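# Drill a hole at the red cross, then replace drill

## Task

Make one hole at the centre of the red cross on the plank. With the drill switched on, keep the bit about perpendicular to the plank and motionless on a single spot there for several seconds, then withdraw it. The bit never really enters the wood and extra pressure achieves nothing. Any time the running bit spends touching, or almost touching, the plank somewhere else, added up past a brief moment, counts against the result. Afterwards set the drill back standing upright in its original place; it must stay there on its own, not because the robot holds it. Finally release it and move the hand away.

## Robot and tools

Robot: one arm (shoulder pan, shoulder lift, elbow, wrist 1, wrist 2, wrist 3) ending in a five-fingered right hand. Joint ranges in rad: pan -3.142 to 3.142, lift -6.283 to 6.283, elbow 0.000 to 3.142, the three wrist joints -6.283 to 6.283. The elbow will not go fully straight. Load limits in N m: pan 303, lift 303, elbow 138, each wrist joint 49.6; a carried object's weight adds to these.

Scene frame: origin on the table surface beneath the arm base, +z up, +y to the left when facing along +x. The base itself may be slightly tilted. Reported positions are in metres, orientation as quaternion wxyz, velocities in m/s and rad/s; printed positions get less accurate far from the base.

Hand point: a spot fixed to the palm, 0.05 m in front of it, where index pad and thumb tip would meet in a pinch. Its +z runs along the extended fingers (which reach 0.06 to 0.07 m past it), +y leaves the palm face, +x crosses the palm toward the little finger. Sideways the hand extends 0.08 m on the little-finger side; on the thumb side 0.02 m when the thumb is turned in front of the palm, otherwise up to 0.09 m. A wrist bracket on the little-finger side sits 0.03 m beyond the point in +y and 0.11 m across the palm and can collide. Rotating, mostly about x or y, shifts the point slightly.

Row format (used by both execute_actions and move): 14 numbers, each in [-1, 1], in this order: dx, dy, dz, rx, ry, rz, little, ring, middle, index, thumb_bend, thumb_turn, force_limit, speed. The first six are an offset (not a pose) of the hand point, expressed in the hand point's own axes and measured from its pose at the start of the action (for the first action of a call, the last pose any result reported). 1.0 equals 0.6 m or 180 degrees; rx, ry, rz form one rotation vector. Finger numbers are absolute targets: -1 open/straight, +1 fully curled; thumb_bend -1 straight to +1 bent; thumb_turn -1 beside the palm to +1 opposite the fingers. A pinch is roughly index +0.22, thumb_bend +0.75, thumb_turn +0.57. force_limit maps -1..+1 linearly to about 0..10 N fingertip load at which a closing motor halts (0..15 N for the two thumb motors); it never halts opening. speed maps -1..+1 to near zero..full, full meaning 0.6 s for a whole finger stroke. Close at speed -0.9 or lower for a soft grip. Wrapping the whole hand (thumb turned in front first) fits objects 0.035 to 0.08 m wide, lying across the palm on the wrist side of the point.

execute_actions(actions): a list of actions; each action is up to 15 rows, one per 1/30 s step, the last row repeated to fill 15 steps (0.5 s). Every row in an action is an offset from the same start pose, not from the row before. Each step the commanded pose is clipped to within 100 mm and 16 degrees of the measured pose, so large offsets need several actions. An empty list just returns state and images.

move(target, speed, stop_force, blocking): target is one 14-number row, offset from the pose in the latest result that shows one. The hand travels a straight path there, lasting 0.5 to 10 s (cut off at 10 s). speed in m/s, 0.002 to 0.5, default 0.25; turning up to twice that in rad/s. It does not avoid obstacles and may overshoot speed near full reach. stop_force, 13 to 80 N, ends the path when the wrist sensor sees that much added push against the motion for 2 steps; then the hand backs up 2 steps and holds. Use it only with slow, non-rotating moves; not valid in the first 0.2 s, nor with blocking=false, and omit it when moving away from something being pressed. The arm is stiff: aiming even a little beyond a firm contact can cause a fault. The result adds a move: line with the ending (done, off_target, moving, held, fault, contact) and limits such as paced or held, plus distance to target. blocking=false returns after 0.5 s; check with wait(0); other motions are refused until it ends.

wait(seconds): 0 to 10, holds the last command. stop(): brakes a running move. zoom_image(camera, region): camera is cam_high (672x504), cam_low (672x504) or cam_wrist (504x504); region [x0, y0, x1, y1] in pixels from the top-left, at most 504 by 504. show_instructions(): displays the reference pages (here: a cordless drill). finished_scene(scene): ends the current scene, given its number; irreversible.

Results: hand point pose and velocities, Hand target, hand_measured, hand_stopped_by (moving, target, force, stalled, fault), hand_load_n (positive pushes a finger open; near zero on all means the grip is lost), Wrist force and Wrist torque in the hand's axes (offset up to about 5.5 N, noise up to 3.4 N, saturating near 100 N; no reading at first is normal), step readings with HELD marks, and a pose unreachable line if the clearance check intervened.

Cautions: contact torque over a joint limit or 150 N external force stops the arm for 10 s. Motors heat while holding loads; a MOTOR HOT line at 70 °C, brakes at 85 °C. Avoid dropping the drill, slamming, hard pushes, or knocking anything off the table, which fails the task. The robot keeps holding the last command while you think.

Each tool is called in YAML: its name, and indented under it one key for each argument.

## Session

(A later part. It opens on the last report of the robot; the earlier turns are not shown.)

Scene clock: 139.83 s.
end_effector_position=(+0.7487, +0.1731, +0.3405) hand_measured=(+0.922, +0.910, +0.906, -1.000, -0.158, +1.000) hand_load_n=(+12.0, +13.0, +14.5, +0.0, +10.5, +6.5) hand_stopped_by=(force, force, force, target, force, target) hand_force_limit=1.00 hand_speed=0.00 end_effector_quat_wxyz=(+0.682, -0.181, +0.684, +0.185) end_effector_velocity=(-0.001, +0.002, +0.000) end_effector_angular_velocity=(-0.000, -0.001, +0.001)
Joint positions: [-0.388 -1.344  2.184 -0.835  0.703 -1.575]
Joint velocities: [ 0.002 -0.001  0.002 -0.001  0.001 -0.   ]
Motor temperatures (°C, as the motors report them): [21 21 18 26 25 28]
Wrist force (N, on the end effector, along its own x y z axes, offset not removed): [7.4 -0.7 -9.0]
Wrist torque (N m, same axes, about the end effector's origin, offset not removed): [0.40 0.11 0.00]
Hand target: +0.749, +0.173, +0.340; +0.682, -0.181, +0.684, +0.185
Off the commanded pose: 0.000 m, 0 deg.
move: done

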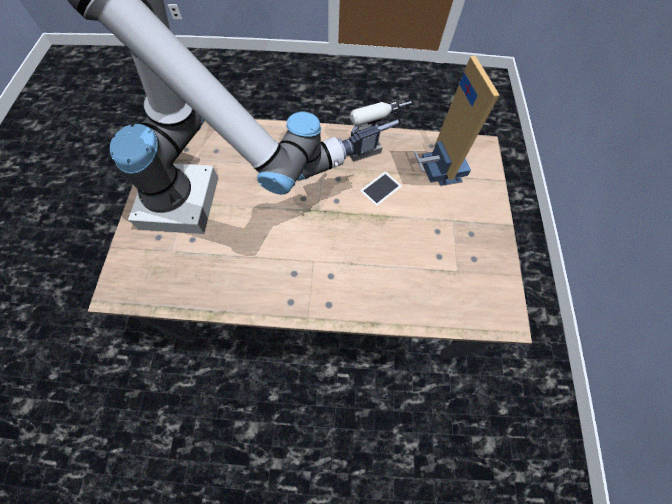

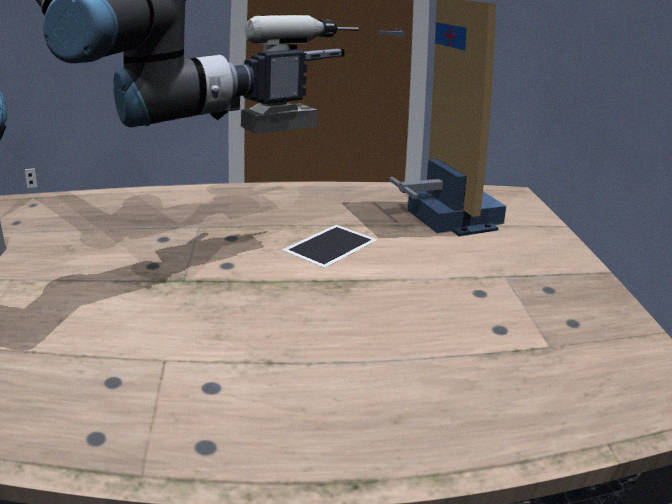

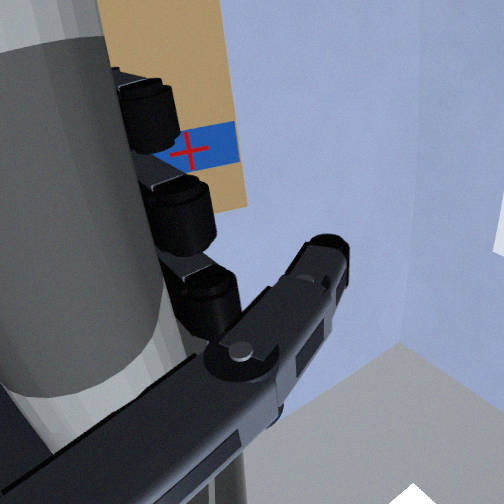

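move:
  target: [0,-0.025,0.2,0,0,0,1,1,1,-1,1,1,1,0]
  speed: 0.08

zoom_image:
  camera: "cam_low"
  region: [340,0,500,100]

zoom_image:
  camera: "cam_high"
  region: [400,50,500,150]

Scene clock: 158.43 s.
end_effector_position=(+0.8600, +0.2201, +0.3401) hand_measured=(+0.922, +0.910, +0.906, -1.000, -0.158, +1.000) hand_load_n=(+12.0, +13.0, +14.5, +0.0, +10.5, +6.5) hand_stopped_by=(force, force, force, target, force, target) hand_force_limit=1.00 hand_speed=0.00 end_effector_quat_wxyz=(+0.682, -0.181, +0.684, +0.185) end_effector_velocity=(+0.002, +0.001, +0.000) end_effector_angular_velocity=(-0.001, -0.002, -0.000)
Joint positions: [-0.257 -1.192  1.963 -0.767  0.834 -1.574]
Joint velocities: [ 0.001  0.002 -0.003 -0.001  0.002 -0.   ]
Motor temperatures (°C, as the motors report them): [21 21 18 26 25 28]
Wrist force (N, on the end effector, along its own x y z axes, offset not removed): [12.0 4.0 -6.6]
Wrist torque (N m, same axes, about the end effector's origin, offset not removed): [0.98 -0.56 0.57]
Hand target: +0.860, +0.220, +0.340; +0.682, -0.181, +0.684, +0.185
Off the commanded pose: 0.000 m, 0 deg.
move: done

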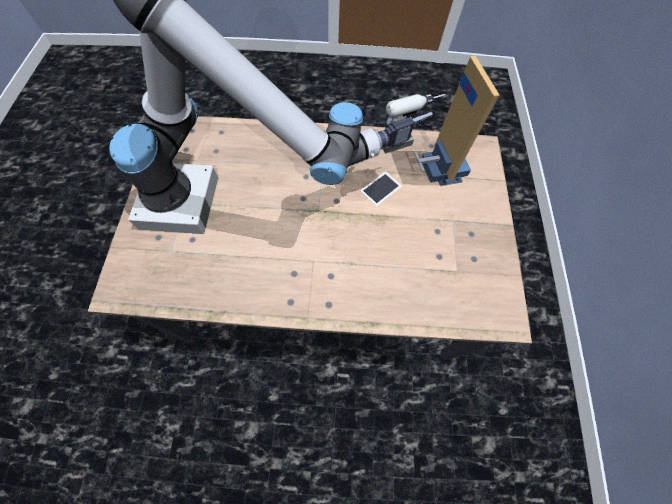

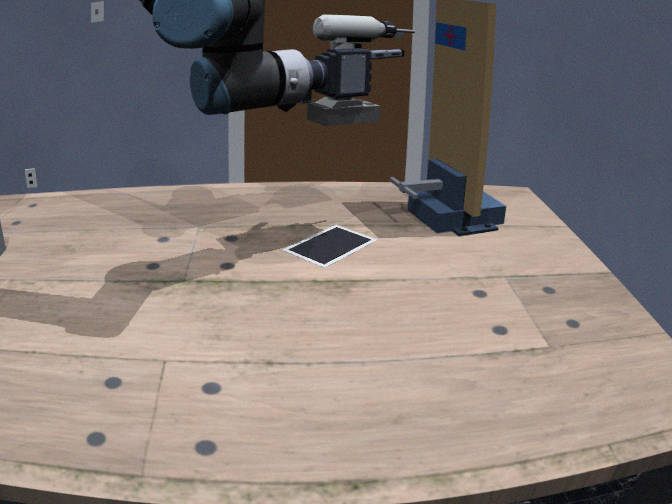

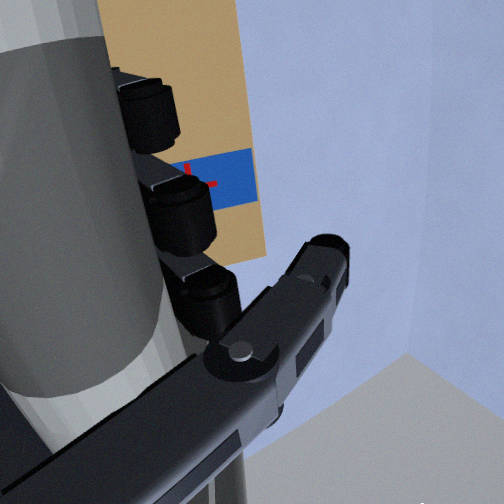

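Region (340, 0, 500, 100) of cam_low's 672x504 image, scaled by 3.150, with more detail than that image has; it fills the top 315 rows of this view, and the rest is white.

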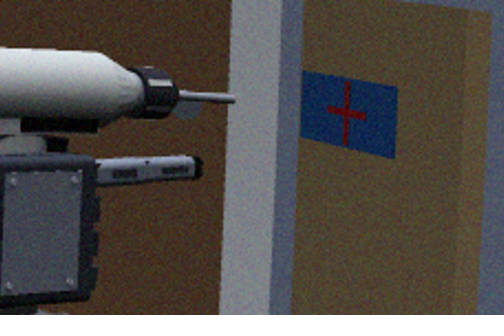

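Region (400, 50, 500, 150) of cam_high's 672x504 image, scaled by 5.040, with more detail than that image has.

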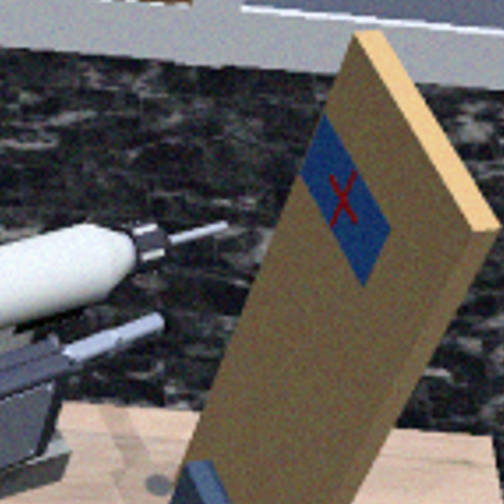

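move:
  target: [0.011,-0.01,0.09,0,0,0,1,1,1,-1,1,1,1,0]
  speed: 0.04

zoom_image:
  camera: "cam_low"
  region: [390,0,490,80]

zoom_image:
  camera: "cam_high"
  region: [430,55,500,125]

Scene clock: 174.27 s.
end_effector_position=(+0.9096, +0.2419, +0.3334) hand_measured=(+0.922, +0.910, +0.906, -1.000, -0.158, +1.000) hand_load_n=(+12.0, +13.0, +14.5, +0.0, +10.5, +6.5) hand_stopped_by=(force, force, force, target, force, target) hand_force_limit=1.00 hand_speed=0.00 end_effector_quat_wxyz=(+0.682, -0.181, +0.684, +0.185) end_effector_velocity=(+0.001, +0.000, -0.002) end_effector_angular_velocity=(+0.001, +0.003, +0.000)
Joint positions: [-0.211 -1.117  1.861 -0.739  0.881 -1.574]
Joint velocities: [ 0.001  0.004 -0.003  0.002  0.001  0.   ]
Motor temperatures (°C, as the motors report them): [21 21 18 26 25 28]
Wrist force (N, on the end effector, along its own x y z axes, offset not removed): [6.7 5.9 0.5]
Wrist torque (N m, same axes, about the end effector's origin, offset not removed): [0.77 0.12 0.31]
Hand target: +0.910, +0.242, +0.333; +0.682, -0.181, +0.684, +0.185
Off the commanded pose: 0.000 m, 0 deg.
move: done

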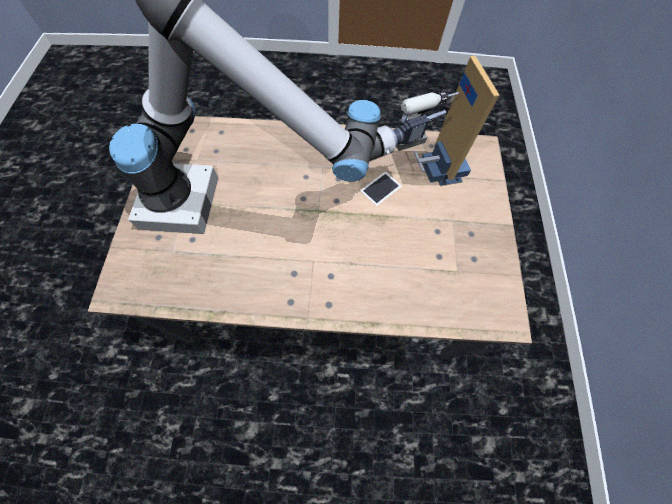

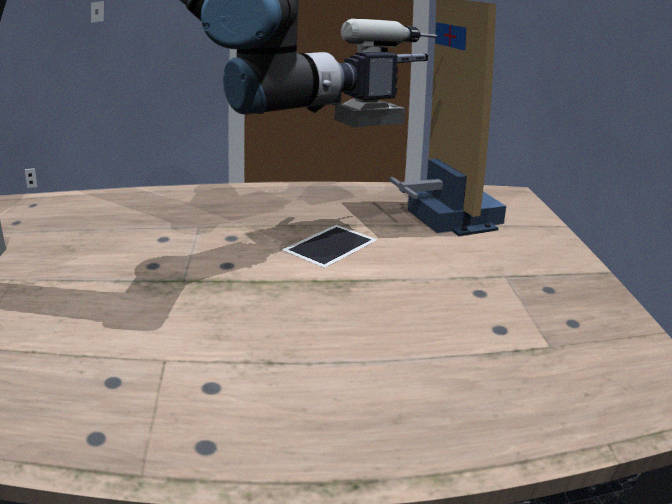

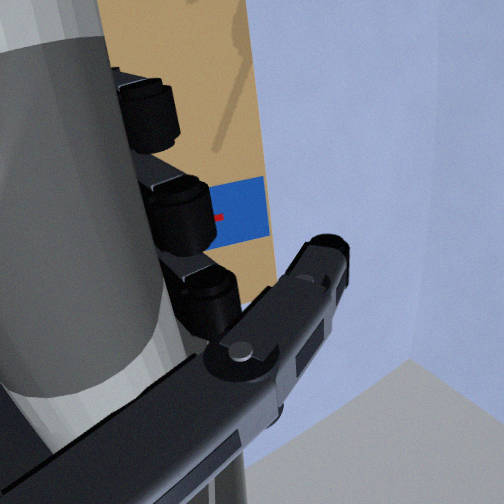

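Region (390, 0, 490, 80) of cam_low's 672x504 image, scaled by 5.040, with more detail than that image has; it fills the top 403 rows of this view, and the rest is white.

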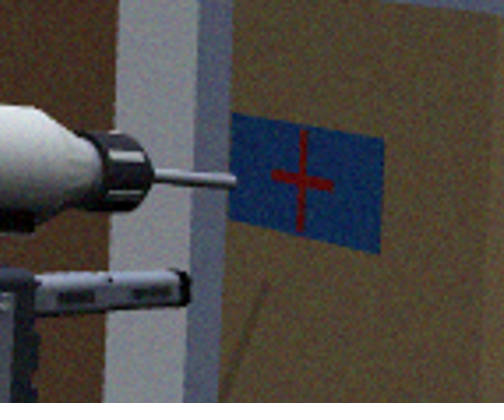

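Region (430, 55, 500, 125) of cam_high's 672x504 image, scaled by 7.200, with more detail than that image has.

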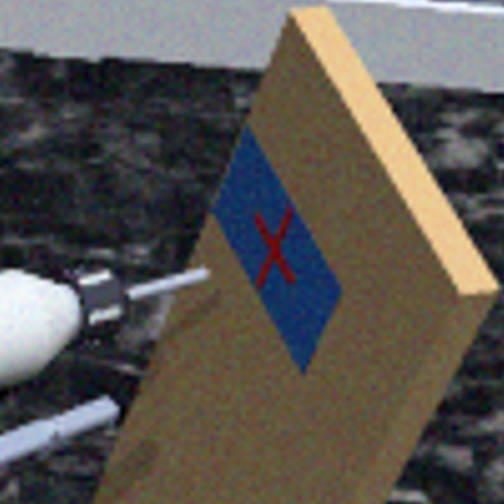

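move:
  target: [0,0.003,0.025,0,0,0,1,1,1,-1,1,1,1,0]
  speed: 0.02

move:
  target: [0,0,0.06,0,0,0,1,1,1,-1,1,1,1,0]
  speed: 0.004
  stop_force: 13

zoom_image:
  camera: "cam_low"
  region: [400,0,490,80]

zoom_image:
  camera: "cam_high"
  region: [430,55,500,125]

Scene clock: 183.50 s.
end_effector_position=(+0.9215, +0.2508, +0.3334) hand_measured=(+0.922, +0.910, +0.906, -1.000, -0.158, +1.000) hand_load_n=(+12.0, +13.0, +14.5, +0.0, +10.5, +6.5) hand_stopped_by=(force, force, force, target, force, target) hand_force_limit=1.00 hand_speed=0.00 end_effector_quat_wxyz=(+0.682, -0.181, +0.684, +0.185) end_effector_velocity=(+0.001, +0.001, +0.001) end_effector_angular_velocity=(+0.001, -0.000, -0.000)
Joint positions: [-0.195 -1.101  1.834 -0.728  0.896 -1.574]
Joint velocities: [ 0.002  0.001 -0.003  0.002  0.002  0.001]
Motor temperatures (°C, as the motors report them): [21 21 18 26 25 28]
Wrist force (N, on the end effector, along its own x y z axes, offset not removed): [9.8 0.2 -7.2]
Wrist torque (N m, same axes, about the end effector's origin, offset not removed): [0.43 -0.16 0.24]
Hand target: +0.922, +0.251, +0.333; +0.682, -0.181, +0.684, +0.185
Off the commanded pose: 0.000 m, 0 deg.
move: done

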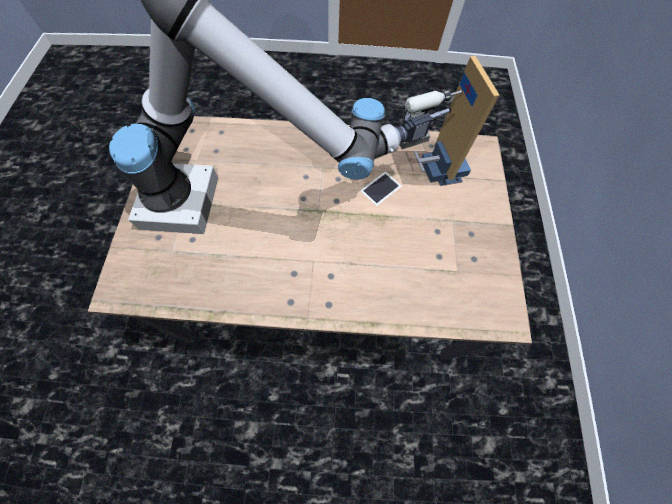

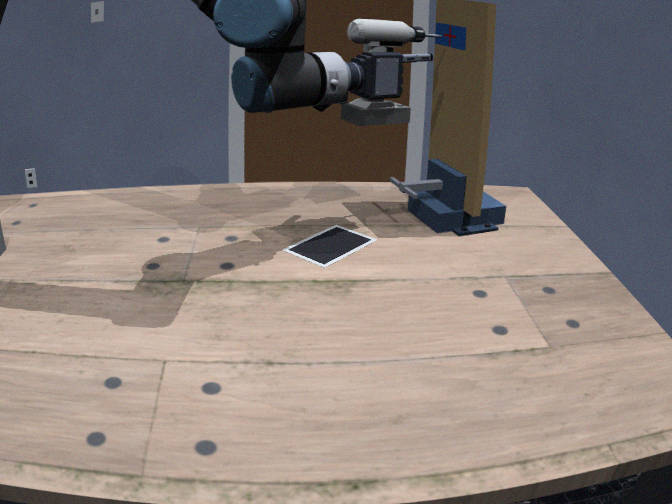

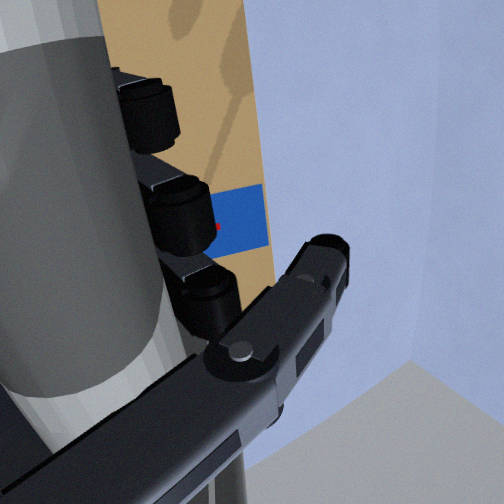

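Scene clock: 189.90 s.
end_effector_position=(+0.9424, +0.2629, +0.3331) hand_measured=(+0.922, +0.910, +0.906, -1.000, -0.158, +1.000) hand_load_n=(+13.0, +13.0, +13.5, +0.0, +11.0, +5.5) hand_stopped_by=(force, force, force, target, force, target) hand_force_limit=1.00 hand_speed=0.00 end_effector_quat_wxyz=(+0.682, -0.181, +0.684, +0.185) end_effector_velocity=(-0.001, -0.001, +0.001) end_effector_angular_velocity=(-0.000, -0.003, -0.001)
Joint positions: [-0.174 -1.072  1.787 -0.709  0.917 -1.574]
Joint velocities: [-0.001 -0.003  0.003 -0.003 -0.     0.   ]
Motor temperatures (°C, as the motors report them): [21 21 18 26 25 28]
Wrist force (N, on the end effector, along its own x y z axes, offset not removed): [12.4 2.6 -19.9]
Wrist torque (N m, same axes, about the end effector's origin, offset not removed): [0.93 -0.42 0.29]
Hand target: +0.942, +0.263, +0.333; +0.682, -0.181, +0.684, +0.185
Off the commanded pose: 0.012 m, 0 deg.
move: contact

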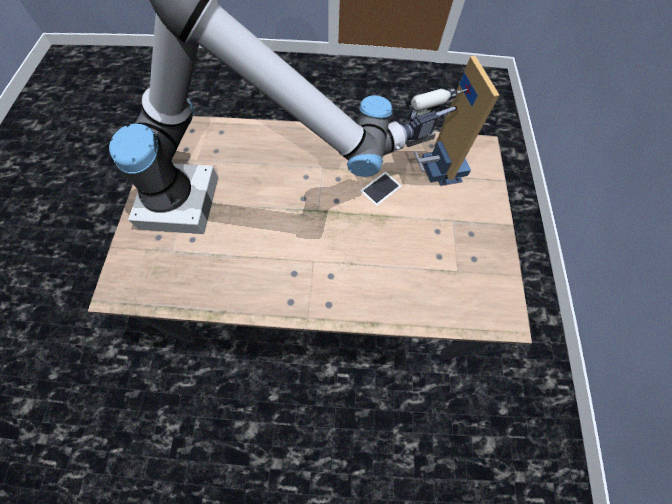

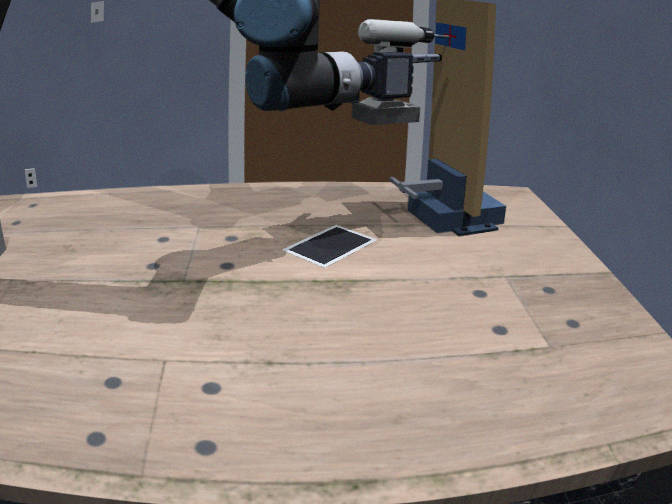

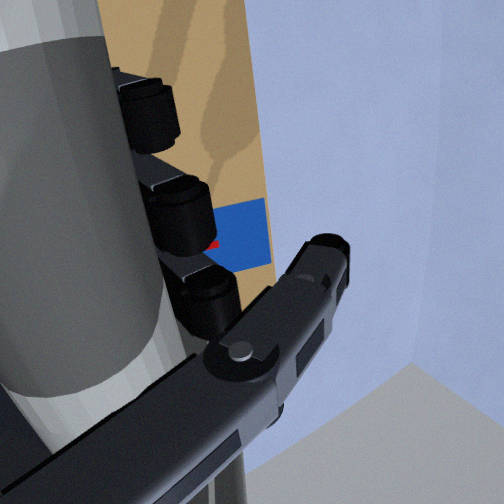

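Region (400, 0, 490, 80) of cam_low's 672x504 image, scaled by 5.600, with more detail than that image has.

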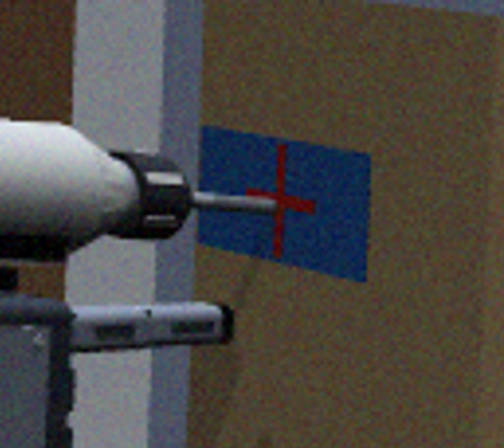

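Region (430, 55, 500, 125) of cam_high's 672x504 image, scaled by 7.200, with more detail than that image has.

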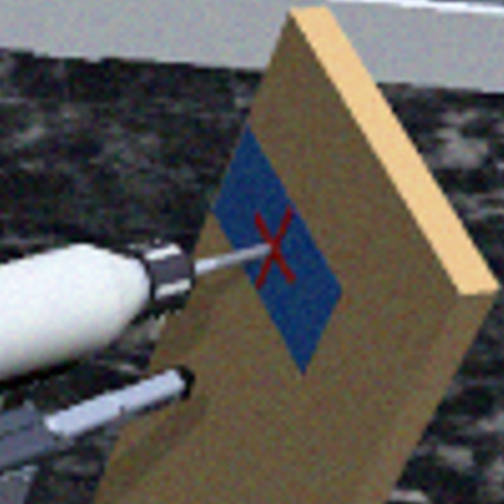

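On the centre. Trigger.

execute_actions:
  actions:
    - [[0,0,0,0,0,0,1,1,1,1,1,1,1,0]]
    - [[0,0,0,0,0,0,1,1,1,1,1,1,1,0]]
    - [[0,0,0,0,0,0,1,1,1,1,1,1,1,0]]

wait:
  seconds: 5

zoom_image:
  camera: "cam_low"
  region: [400,0,490,80]

Scene clock: 198.73 s.
end_effector_position=(+0.9424, +0.2629, +0.3332) hand_measured=(+0.922, +0.910, +0.906, +0.878, -0.158, +1.000) hand_load_n=(+13.0, +13.0, +13.5, +11.0, +11.0, +5.5) hand_stopped_by=(force, force, force, force, force, target) hand_force_limit=1.00 hand_speed=0.00 end_effector_quat_wxyz=(+0.682, -0.181, +0.684, +0.185) end_effector_velocity=(-0.000, +0.001, +0.000) end_effector_angular_velocity=(-0.001, -0.001, +0.001)
Joint positions: [-0.174 -1.072  1.787 -0.709  0.917 -1.574]
Joint velocities: [ 0.    -0.    -0.    -0.    -0.001 -0.001]
Motor temperatures (°C, as the motors report them): [21 21 18 26 25 28]
Wrist force (N, on the end effector, along its own x y z axes, offset not removed): [14.3 4.9 -17.4]
Wrist torque (N m, same axes, about the end effector's origin, offset not removed): [0.19 -0.98 0.41]
Hand target: +0.942, +0.263, +0.333; +0.682, -0.181, +0.684, +0.185
Off the commanded pose: 0.000 m, 0 deg.
Step readings (end_effector_position; steps 1 to 15: 1st action; 16 to 30: 2nd action; 31 to 45: 3rd action):
0: (+0.9422, +0.2628, +0.3333)
1: (+0.9422, +0.2628, +0.3333)
2: (+0.9422, +0.2628, +0.3333)
4: (+0.9422, +0.2628, +0.3333)
8: (+0.9423, +0.2628, +0.3332)
15: (+0.9424, +0.2629, +0.3332)
16: (+0.9424, +0.2629, +0.3332)
17: (+0.9424, +0.2629, +0.3332)
19: (+0.9424, +0.2629, +0.3332)
23: (+0.9424, +0.2629, +0.3332)
30: (+0.9424, +0.2629, +0.3332)
31: (+0.9424, +0.2629, +0.3332)
32: (+0.9424, +0.2629, +0.3332)
34: (+0.9424, +0.2629, +0.3332)
38: (+0.9424, +0.2629, +0.3332)
45: end_effector_position above

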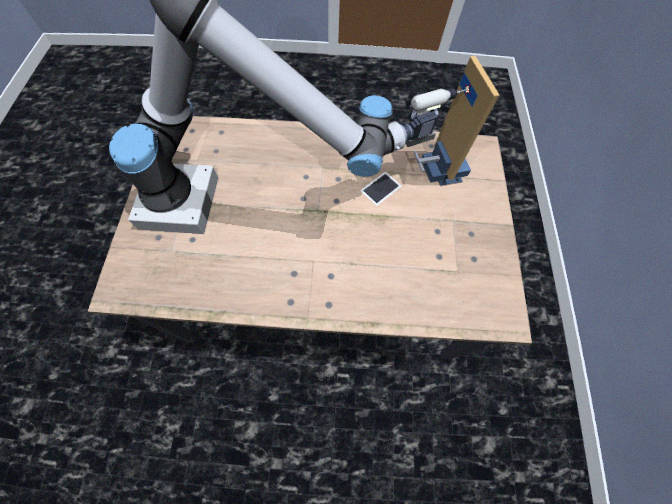

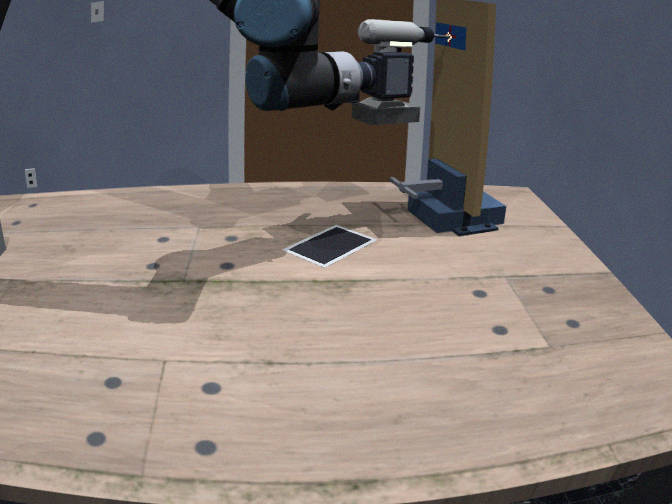

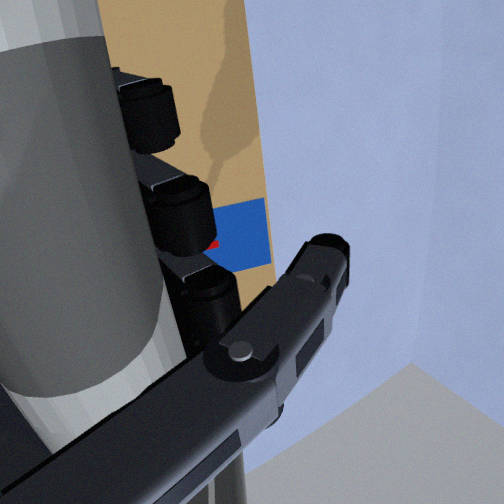

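Scene clock: 203.73 s.
end_effector_position=(+0.9424, +0.2629, +0.3332) hand_measured=(+0.922, +0.910, +0.906, +0.878, -0.158, +1.000) hand_load_n=(+13.0, +13.0, +13.5, +11.0, +11.0, +5.5) hand_stopped_by=(force, force, force, force, force, target) hand_force_limit=1.00 hand_speed=0.00 end_effector_quat_wxyz=(+0.682, -0.181, +0.684, +0.185) end_effector_velocity=(+0.000, -0.000, -0.000) end_effector_angular_velocity=(+0.000, -0.000, -0.001)
Joint positions: [-0.174 -1.072  1.787 -0.709  0.917 -1.574]
Joint velocities: [ 0.     0.     0.    -0.001  0.001  0.001]
Motor temperatures (°C, as the motors report them): [21 21 18 26 25 28]
Wrist force (N, on the end effector, along its own x y z axes, offset not removed): [13.5 2.7 -16.2]
Wrist torque (N m, same axes, about the end effector's origin, offset not removed): [-0.22 -0.87 -0.05]
Hand target: +0.942, +0.263, +0.333; +0.682, -0.181, +0.684, +0.185
Off the commanded pose: 0.000 m, 0 deg.
wait: 5.00 s; at rest by 0.17 s

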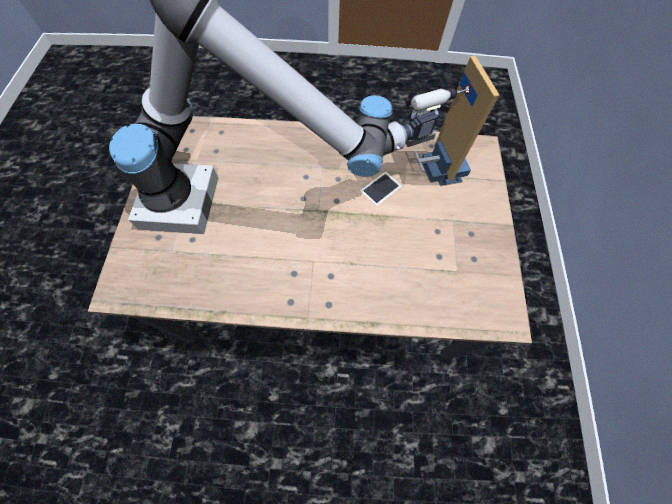

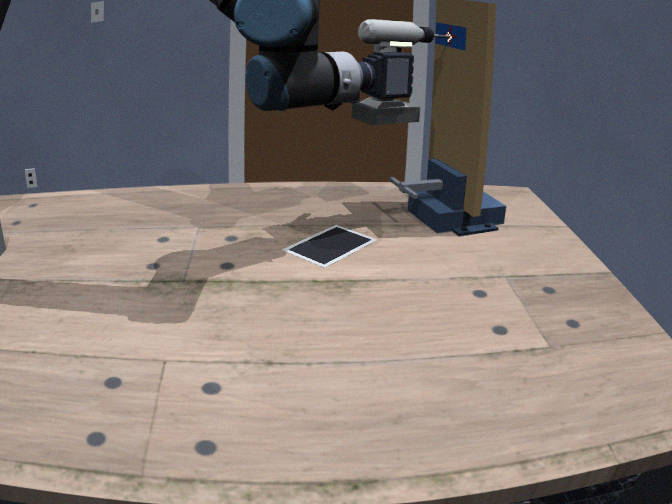

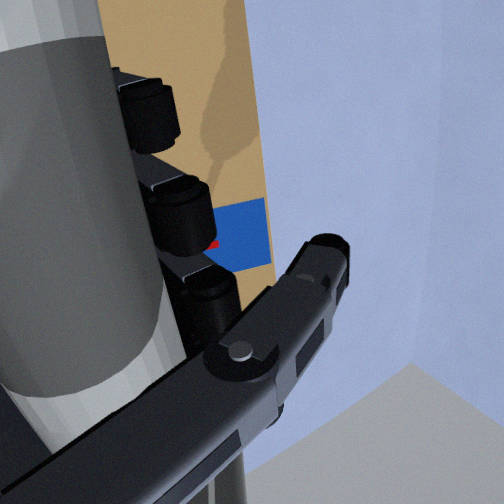

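Region (400, 0, 490, 80) of cam_low's 672x504 image, scaled by 5.600, with more detail than that image has.

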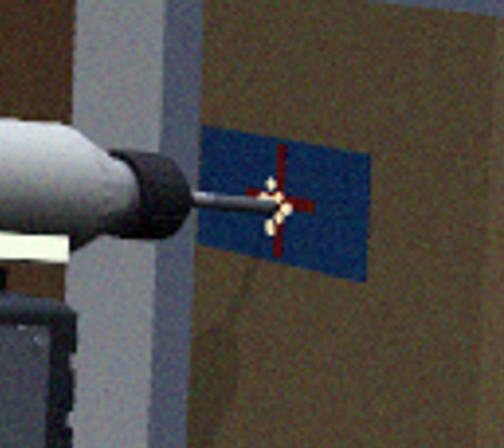

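execute_actions:
  actions:
    - [[0,0,0,0,0,0,1,1,1,-1,1,1,1,0]]
    - [[0,0,0,0,0,0,1,1,1,-1,1,1,1,0]]
    - [[0,0,0,0,0,0,1,1,1,-1,1,1,1,0]]

move:
  target: [0,0,-0.333,0,0,0,1,1,1,-1,1,1,1,0]
  speed: 0.1

move:
  target: [0.29,-0.035,0.073,-0.089,0,0,1,1,1,-1,1,1,1,0]
  speed: 0.08

zoom_image:
  camera: "cam_low"
  region: [400,0,490,80]

Scene clock: 216.20 s.
end_effector_position=(+0.9424, +0.2629, +0.3332) hand_measured=(+0.922, +0.910, +0.906, -1.000, -0.158, +1.000) hand_load_n=(+12.5, +13.0, +13.5, +0.0, +11.0, +5.5) hand_stopped_by=(force, force, force, target, force, target) hand_force_limit=1.00 hand_speed=0.00 end_effector_quat_wxyz=(+0.682, -0.181, +0.684, +0.185) end_effector_velocity=(+0.000, +0.000, -0.001) end_effector_angular_velocity=(+0.000, +0.002, -0.001)
Joint positions: [-0.174 -1.072  1.787 -0.709  0.917 -1.574]
Joint velocities: [ 0.     0.002 -0.     0.     0.001  0.   ]
Motor temperatures (°C, as the motors report them): [21 21 18 26 25 28]
Wrist force (N, on the end effector, along its own x y z axes, offset not removed): [7.5 4.6 -17.0]
Wrist torque (N m, same axes, about the end effector's origin, offset not removed): [1.19 0.05 0.02]
Hand target: +0.942, +0.263, +0.333; +0.682, -0.181, +0.684, +0.185
Off the commanded pose: 0.000 m, 0 deg.
Step readings (end_effector_position; steps 1 to 15: 1st action; 16 to 30: 2nd action; 31 to 45: 3rd action):
0: (+0.9424, +0.2629, +0.3332)
1: (+0.9424, +0.2629, +0.3332)
2: (+0.9424, +0.2629, +0.3332)
4: (+0.9424, +0.2629, +0.3332)
8: (+0.9424, +0.2629, +0.3332)
15: (+0.9424, +0.2629, +0.3332)
16: (+0.9424, +0.2629, +0.3332)
17: (+0.9424, +0.2629, +0.3332)
19: (+0.9424, +0.2629, +0.3332)
23: (+0.9424, +0.2629, +0.3332)
30: (+0.9424, +0.2629, +0.3332)
31: (+0.9424, +0.2629, +0.3332)
32: (+0.9424, +0.2629, +0.3332)
34: (+0.9424, +0.2629, +0.3332)
38: (+0.9424, +0.2629, +0.3332)
45: end_effector_position above

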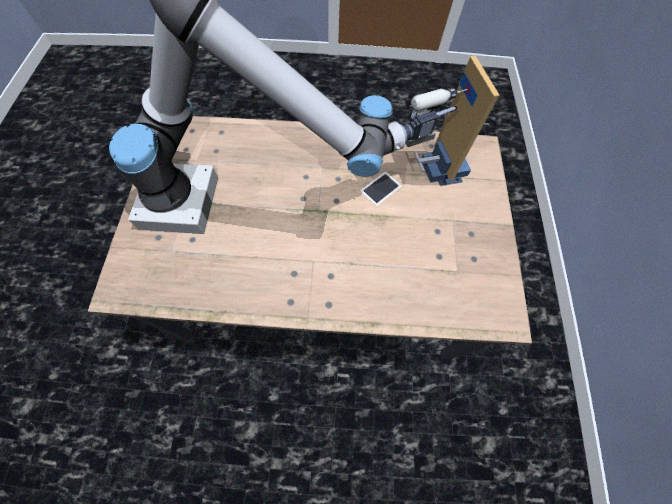

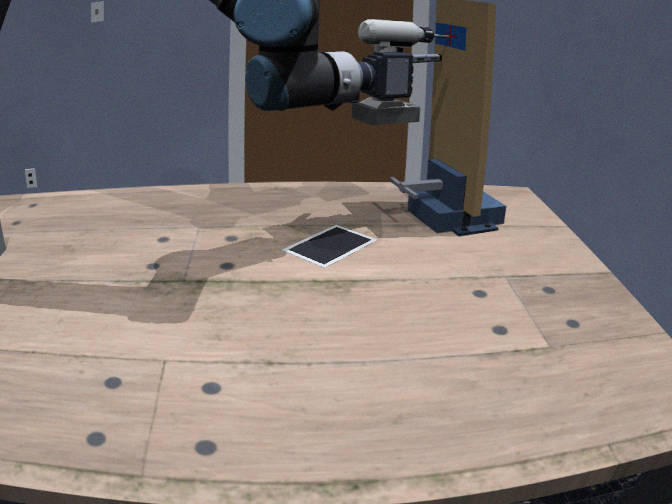

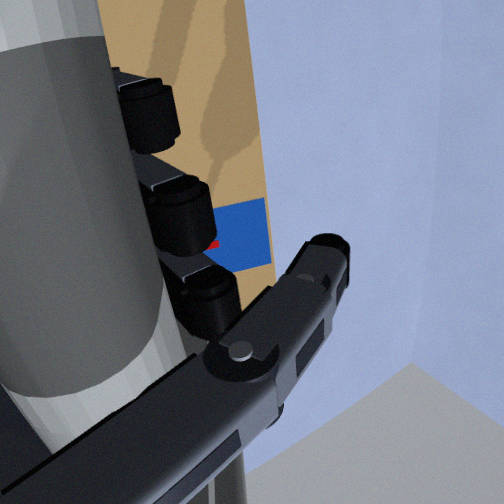

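Scene clock: 218.67 s.
end_effector_position=(+0.7695, +0.1631, +0.3337) hand_measured=(+0.922, +0.910, +0.906, -1.000, -0.158, +1.000) hand_load_n=(+12.5, +13.0, +14.5, +0.0, +10.5, +6.0) hand_stopped_by=(force, force, force, target, force, target) hand_force_limit=1.00 hand_speed=0.00 end_effector_quat_wxyz=(+0.682, -0.181, +0.684, +0.185) end_effector_velocity=(-0.002, -0.001, -0.001) end_effector_angular_velocity=(+0.001, +0.002, -0.000)
Joint positions: [-0.393 -1.305  2.147 -0.837  0.699 -1.575]
Joint velocities: [-0.003 -0.001  0.003 -0.    -0.003  0.001]
Motor temperatures (°C, as the motors report them): [21 21 18 26 25 28]
Wrist force (N, on the end effector, along its own x y z axes, offset not removed): [6.2 -0.8 -0.3]
Wrist torque (N m, same axes, about the end effector's origin, offset not removed): [-0.13 0.19 -0.11]
Hand target: +0.769, +0.163, +0.334; +0.682, -0.181, +0.684, +0.185
Off the commanded pose: 0.000 m, 0 deg.
move: done

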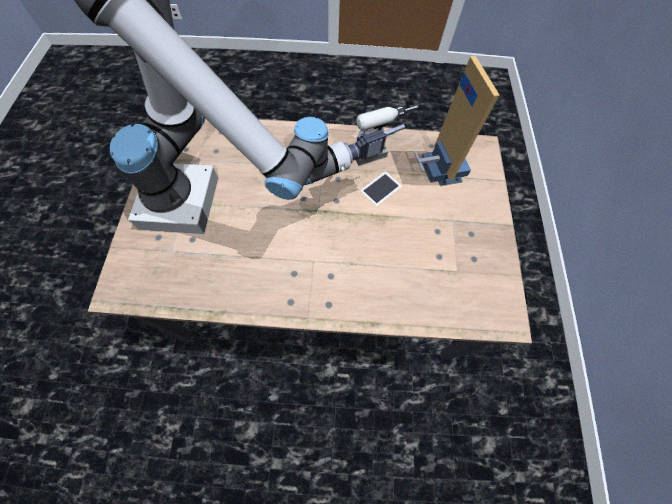

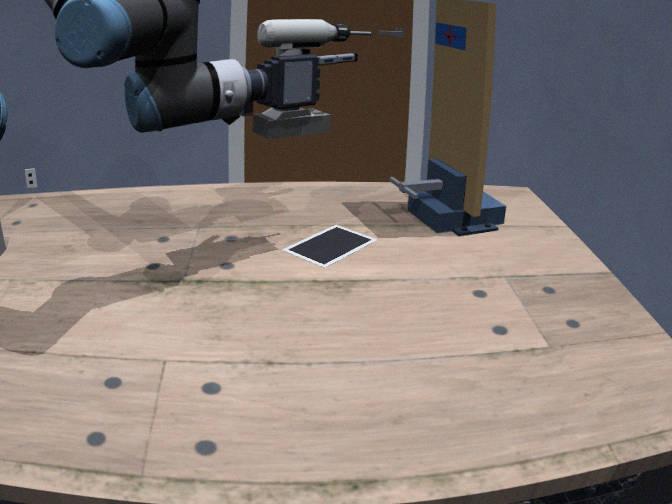

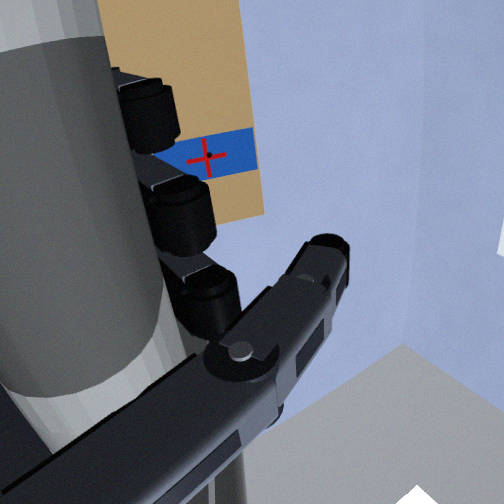

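Scene clock: 221.33 s.
end_effector_position=(+0.8171, +0.1676, +0.1598) hand_measured=(+0.922, +0.910, +0.906, -1.000, -0.158, +1.000) hand_load_n=(+12.5, +13.0, +14.5, +0.0, +10.5, +6.0) hand_stopped_by=(force, force, force, target, force, target) hand_force_limit=1.00 hand_speed=0.00 end_effector_quat_wxyz=(+0.650, -0.274, +0.652, +0.279) end_effector_velocity=(+0.000, +0.001, -0.003) end_effector_angular_velocity=(+0.001, +0.001, +0.005)
Joint positions: [-0.402 -0.918  1.969 -1.041  0.411 -1.578]
Joint velocities: [ 0.001  0.006 -0.003 -0.003 -0.005  0.002]
Motor temperatures (°C, as the motors report them): [21 21 18 26 25 28]
Wrist force (N, on the end effector, along its own x y z axes, offset not removed): [8.3 3.5 -2.8]
Wrist torque (N m, same axes, about the end effector's origin, offset not removed): [0.70 -0.06 0.12]
Hand target: +0.817, +0.168, +0.160; +0.650, -0.274, +0.652, +0.279
Off the commanded pose: 0.000 m, 0 deg.
move: done

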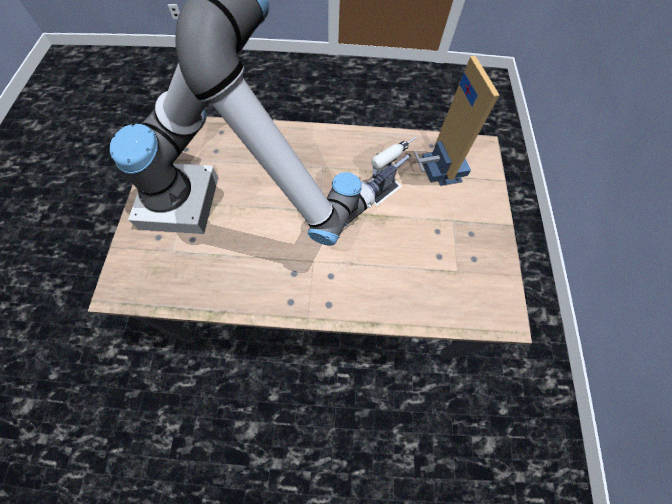

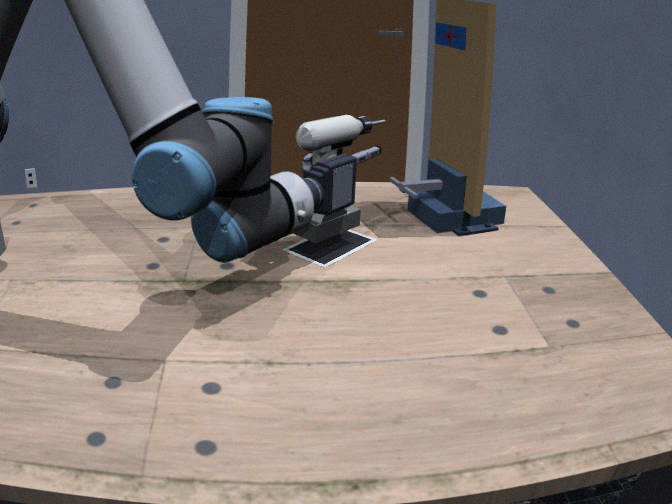

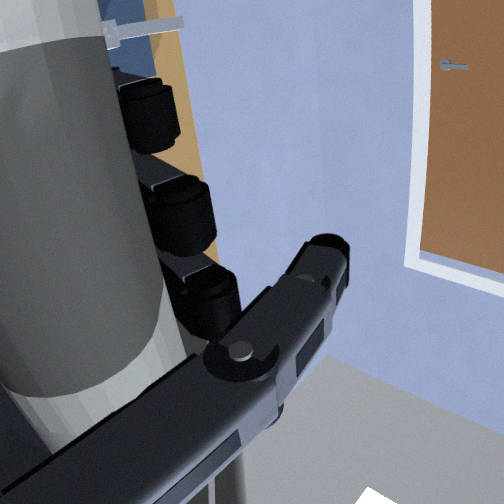

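Region (400, 0, 490, 80) of cam_low's 672x504 image, scaled by 5.600, with more detail than that image has.

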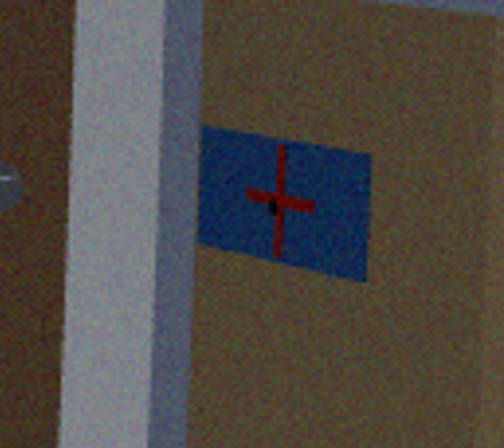

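move:
  target: [0.05,-0.012,0,0,0,0,1,1,1,-1,1,1,1,0]
  speed: 0.03

zoom_image:
  camera: "cam_low"
  region: [270,180,400,290]

zoom_image:
  camera: "cam_high"
  region: [340,120,440,220]

Scene clock: 232.43 s.
end_effector_position=(+0.8222, +0.1627, +0.1299) hand_measured=(+0.922, +0.910, +0.906, -1.000, -0.158, +1.000) hand_load_n=(+12.5, +13.0, +14.5, +0.0, +10.5, +6.0) hand_stopped_by=(force, force, force, target, force, target) hand_force_limit=1.00 hand_speed=0.00 end_effector_quat_wxyz=(+0.650, -0.274, +0.652, +0.279) end_effector_velocity=(+0.001, -0.000, -0.000) end_effector_angular_velocity=(-0.001, -0.002, -0.001)
Joint positions: [-0.406 -0.867  1.955 -1.078  0.406 -1.579]
Joint velocities: [-0.     0.001 -0.001 -0.003  0.    -0.   ]
Motor temperatures (°C, as the motors report them): [21 21 18 26 25 28]
Wrist force (N, on the end effector, along its own x y z axes, offset not removed): [10.5 1.9 -1.1]
Wrist torque (N m, same axes, about the end effector's origin, offset not removed): [0.33 -0.39 0.20]
Hand target: +0.822, +0.163, +0.130; +0.650, -0.274, +0.652, +0.279
Off the commanded pose: 0.000 m, 0 deg.
move: done

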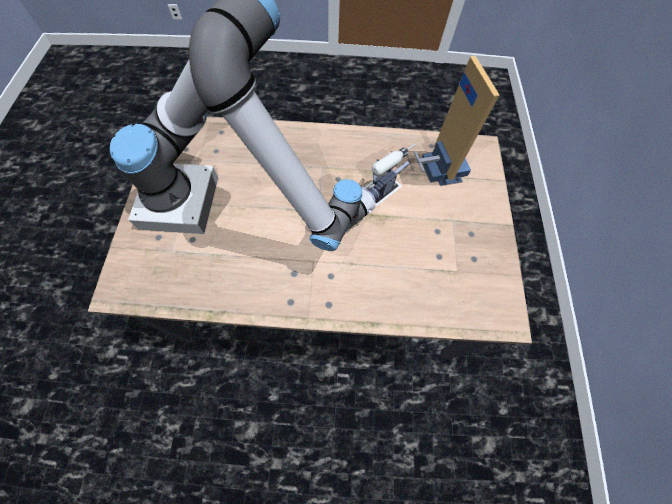

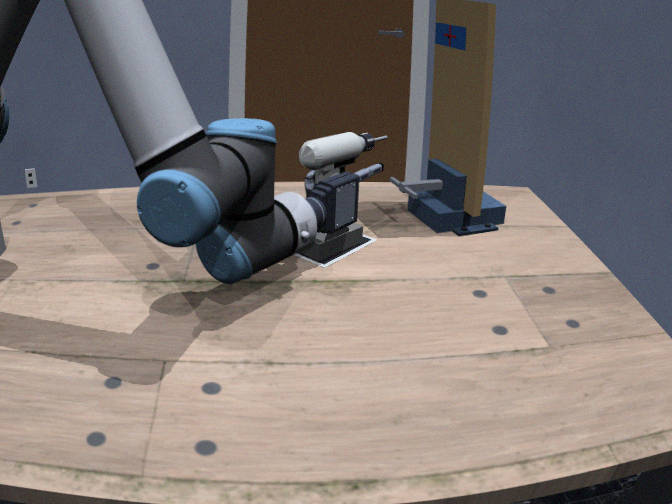

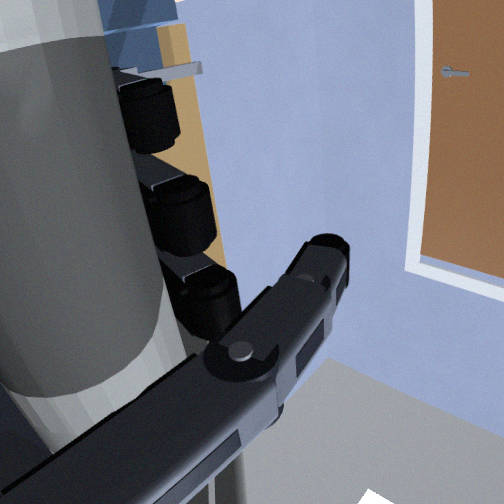

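Region (270, 180, 400, 290) of cam_low's 672x504 image, scaled by 3.877, with more detail than that image has; it fills the top 426 rows of this view, and the rest is white.

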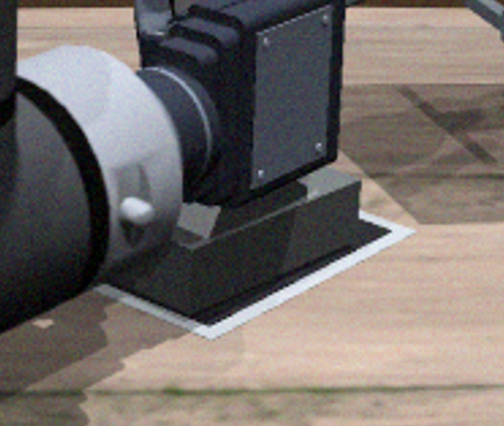

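Region (340, 120, 440, 220) of cam_high's 672x504 image, scaled by 5.040, with more detail than that image has.

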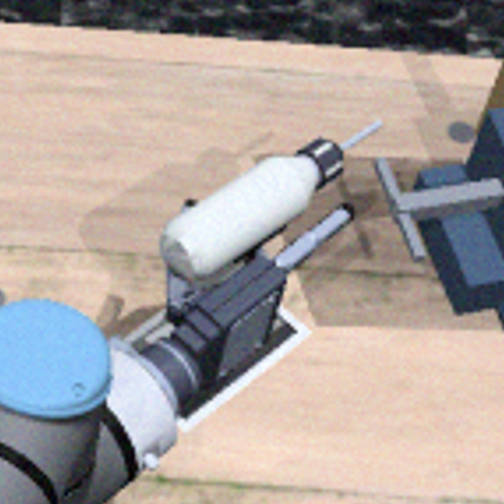

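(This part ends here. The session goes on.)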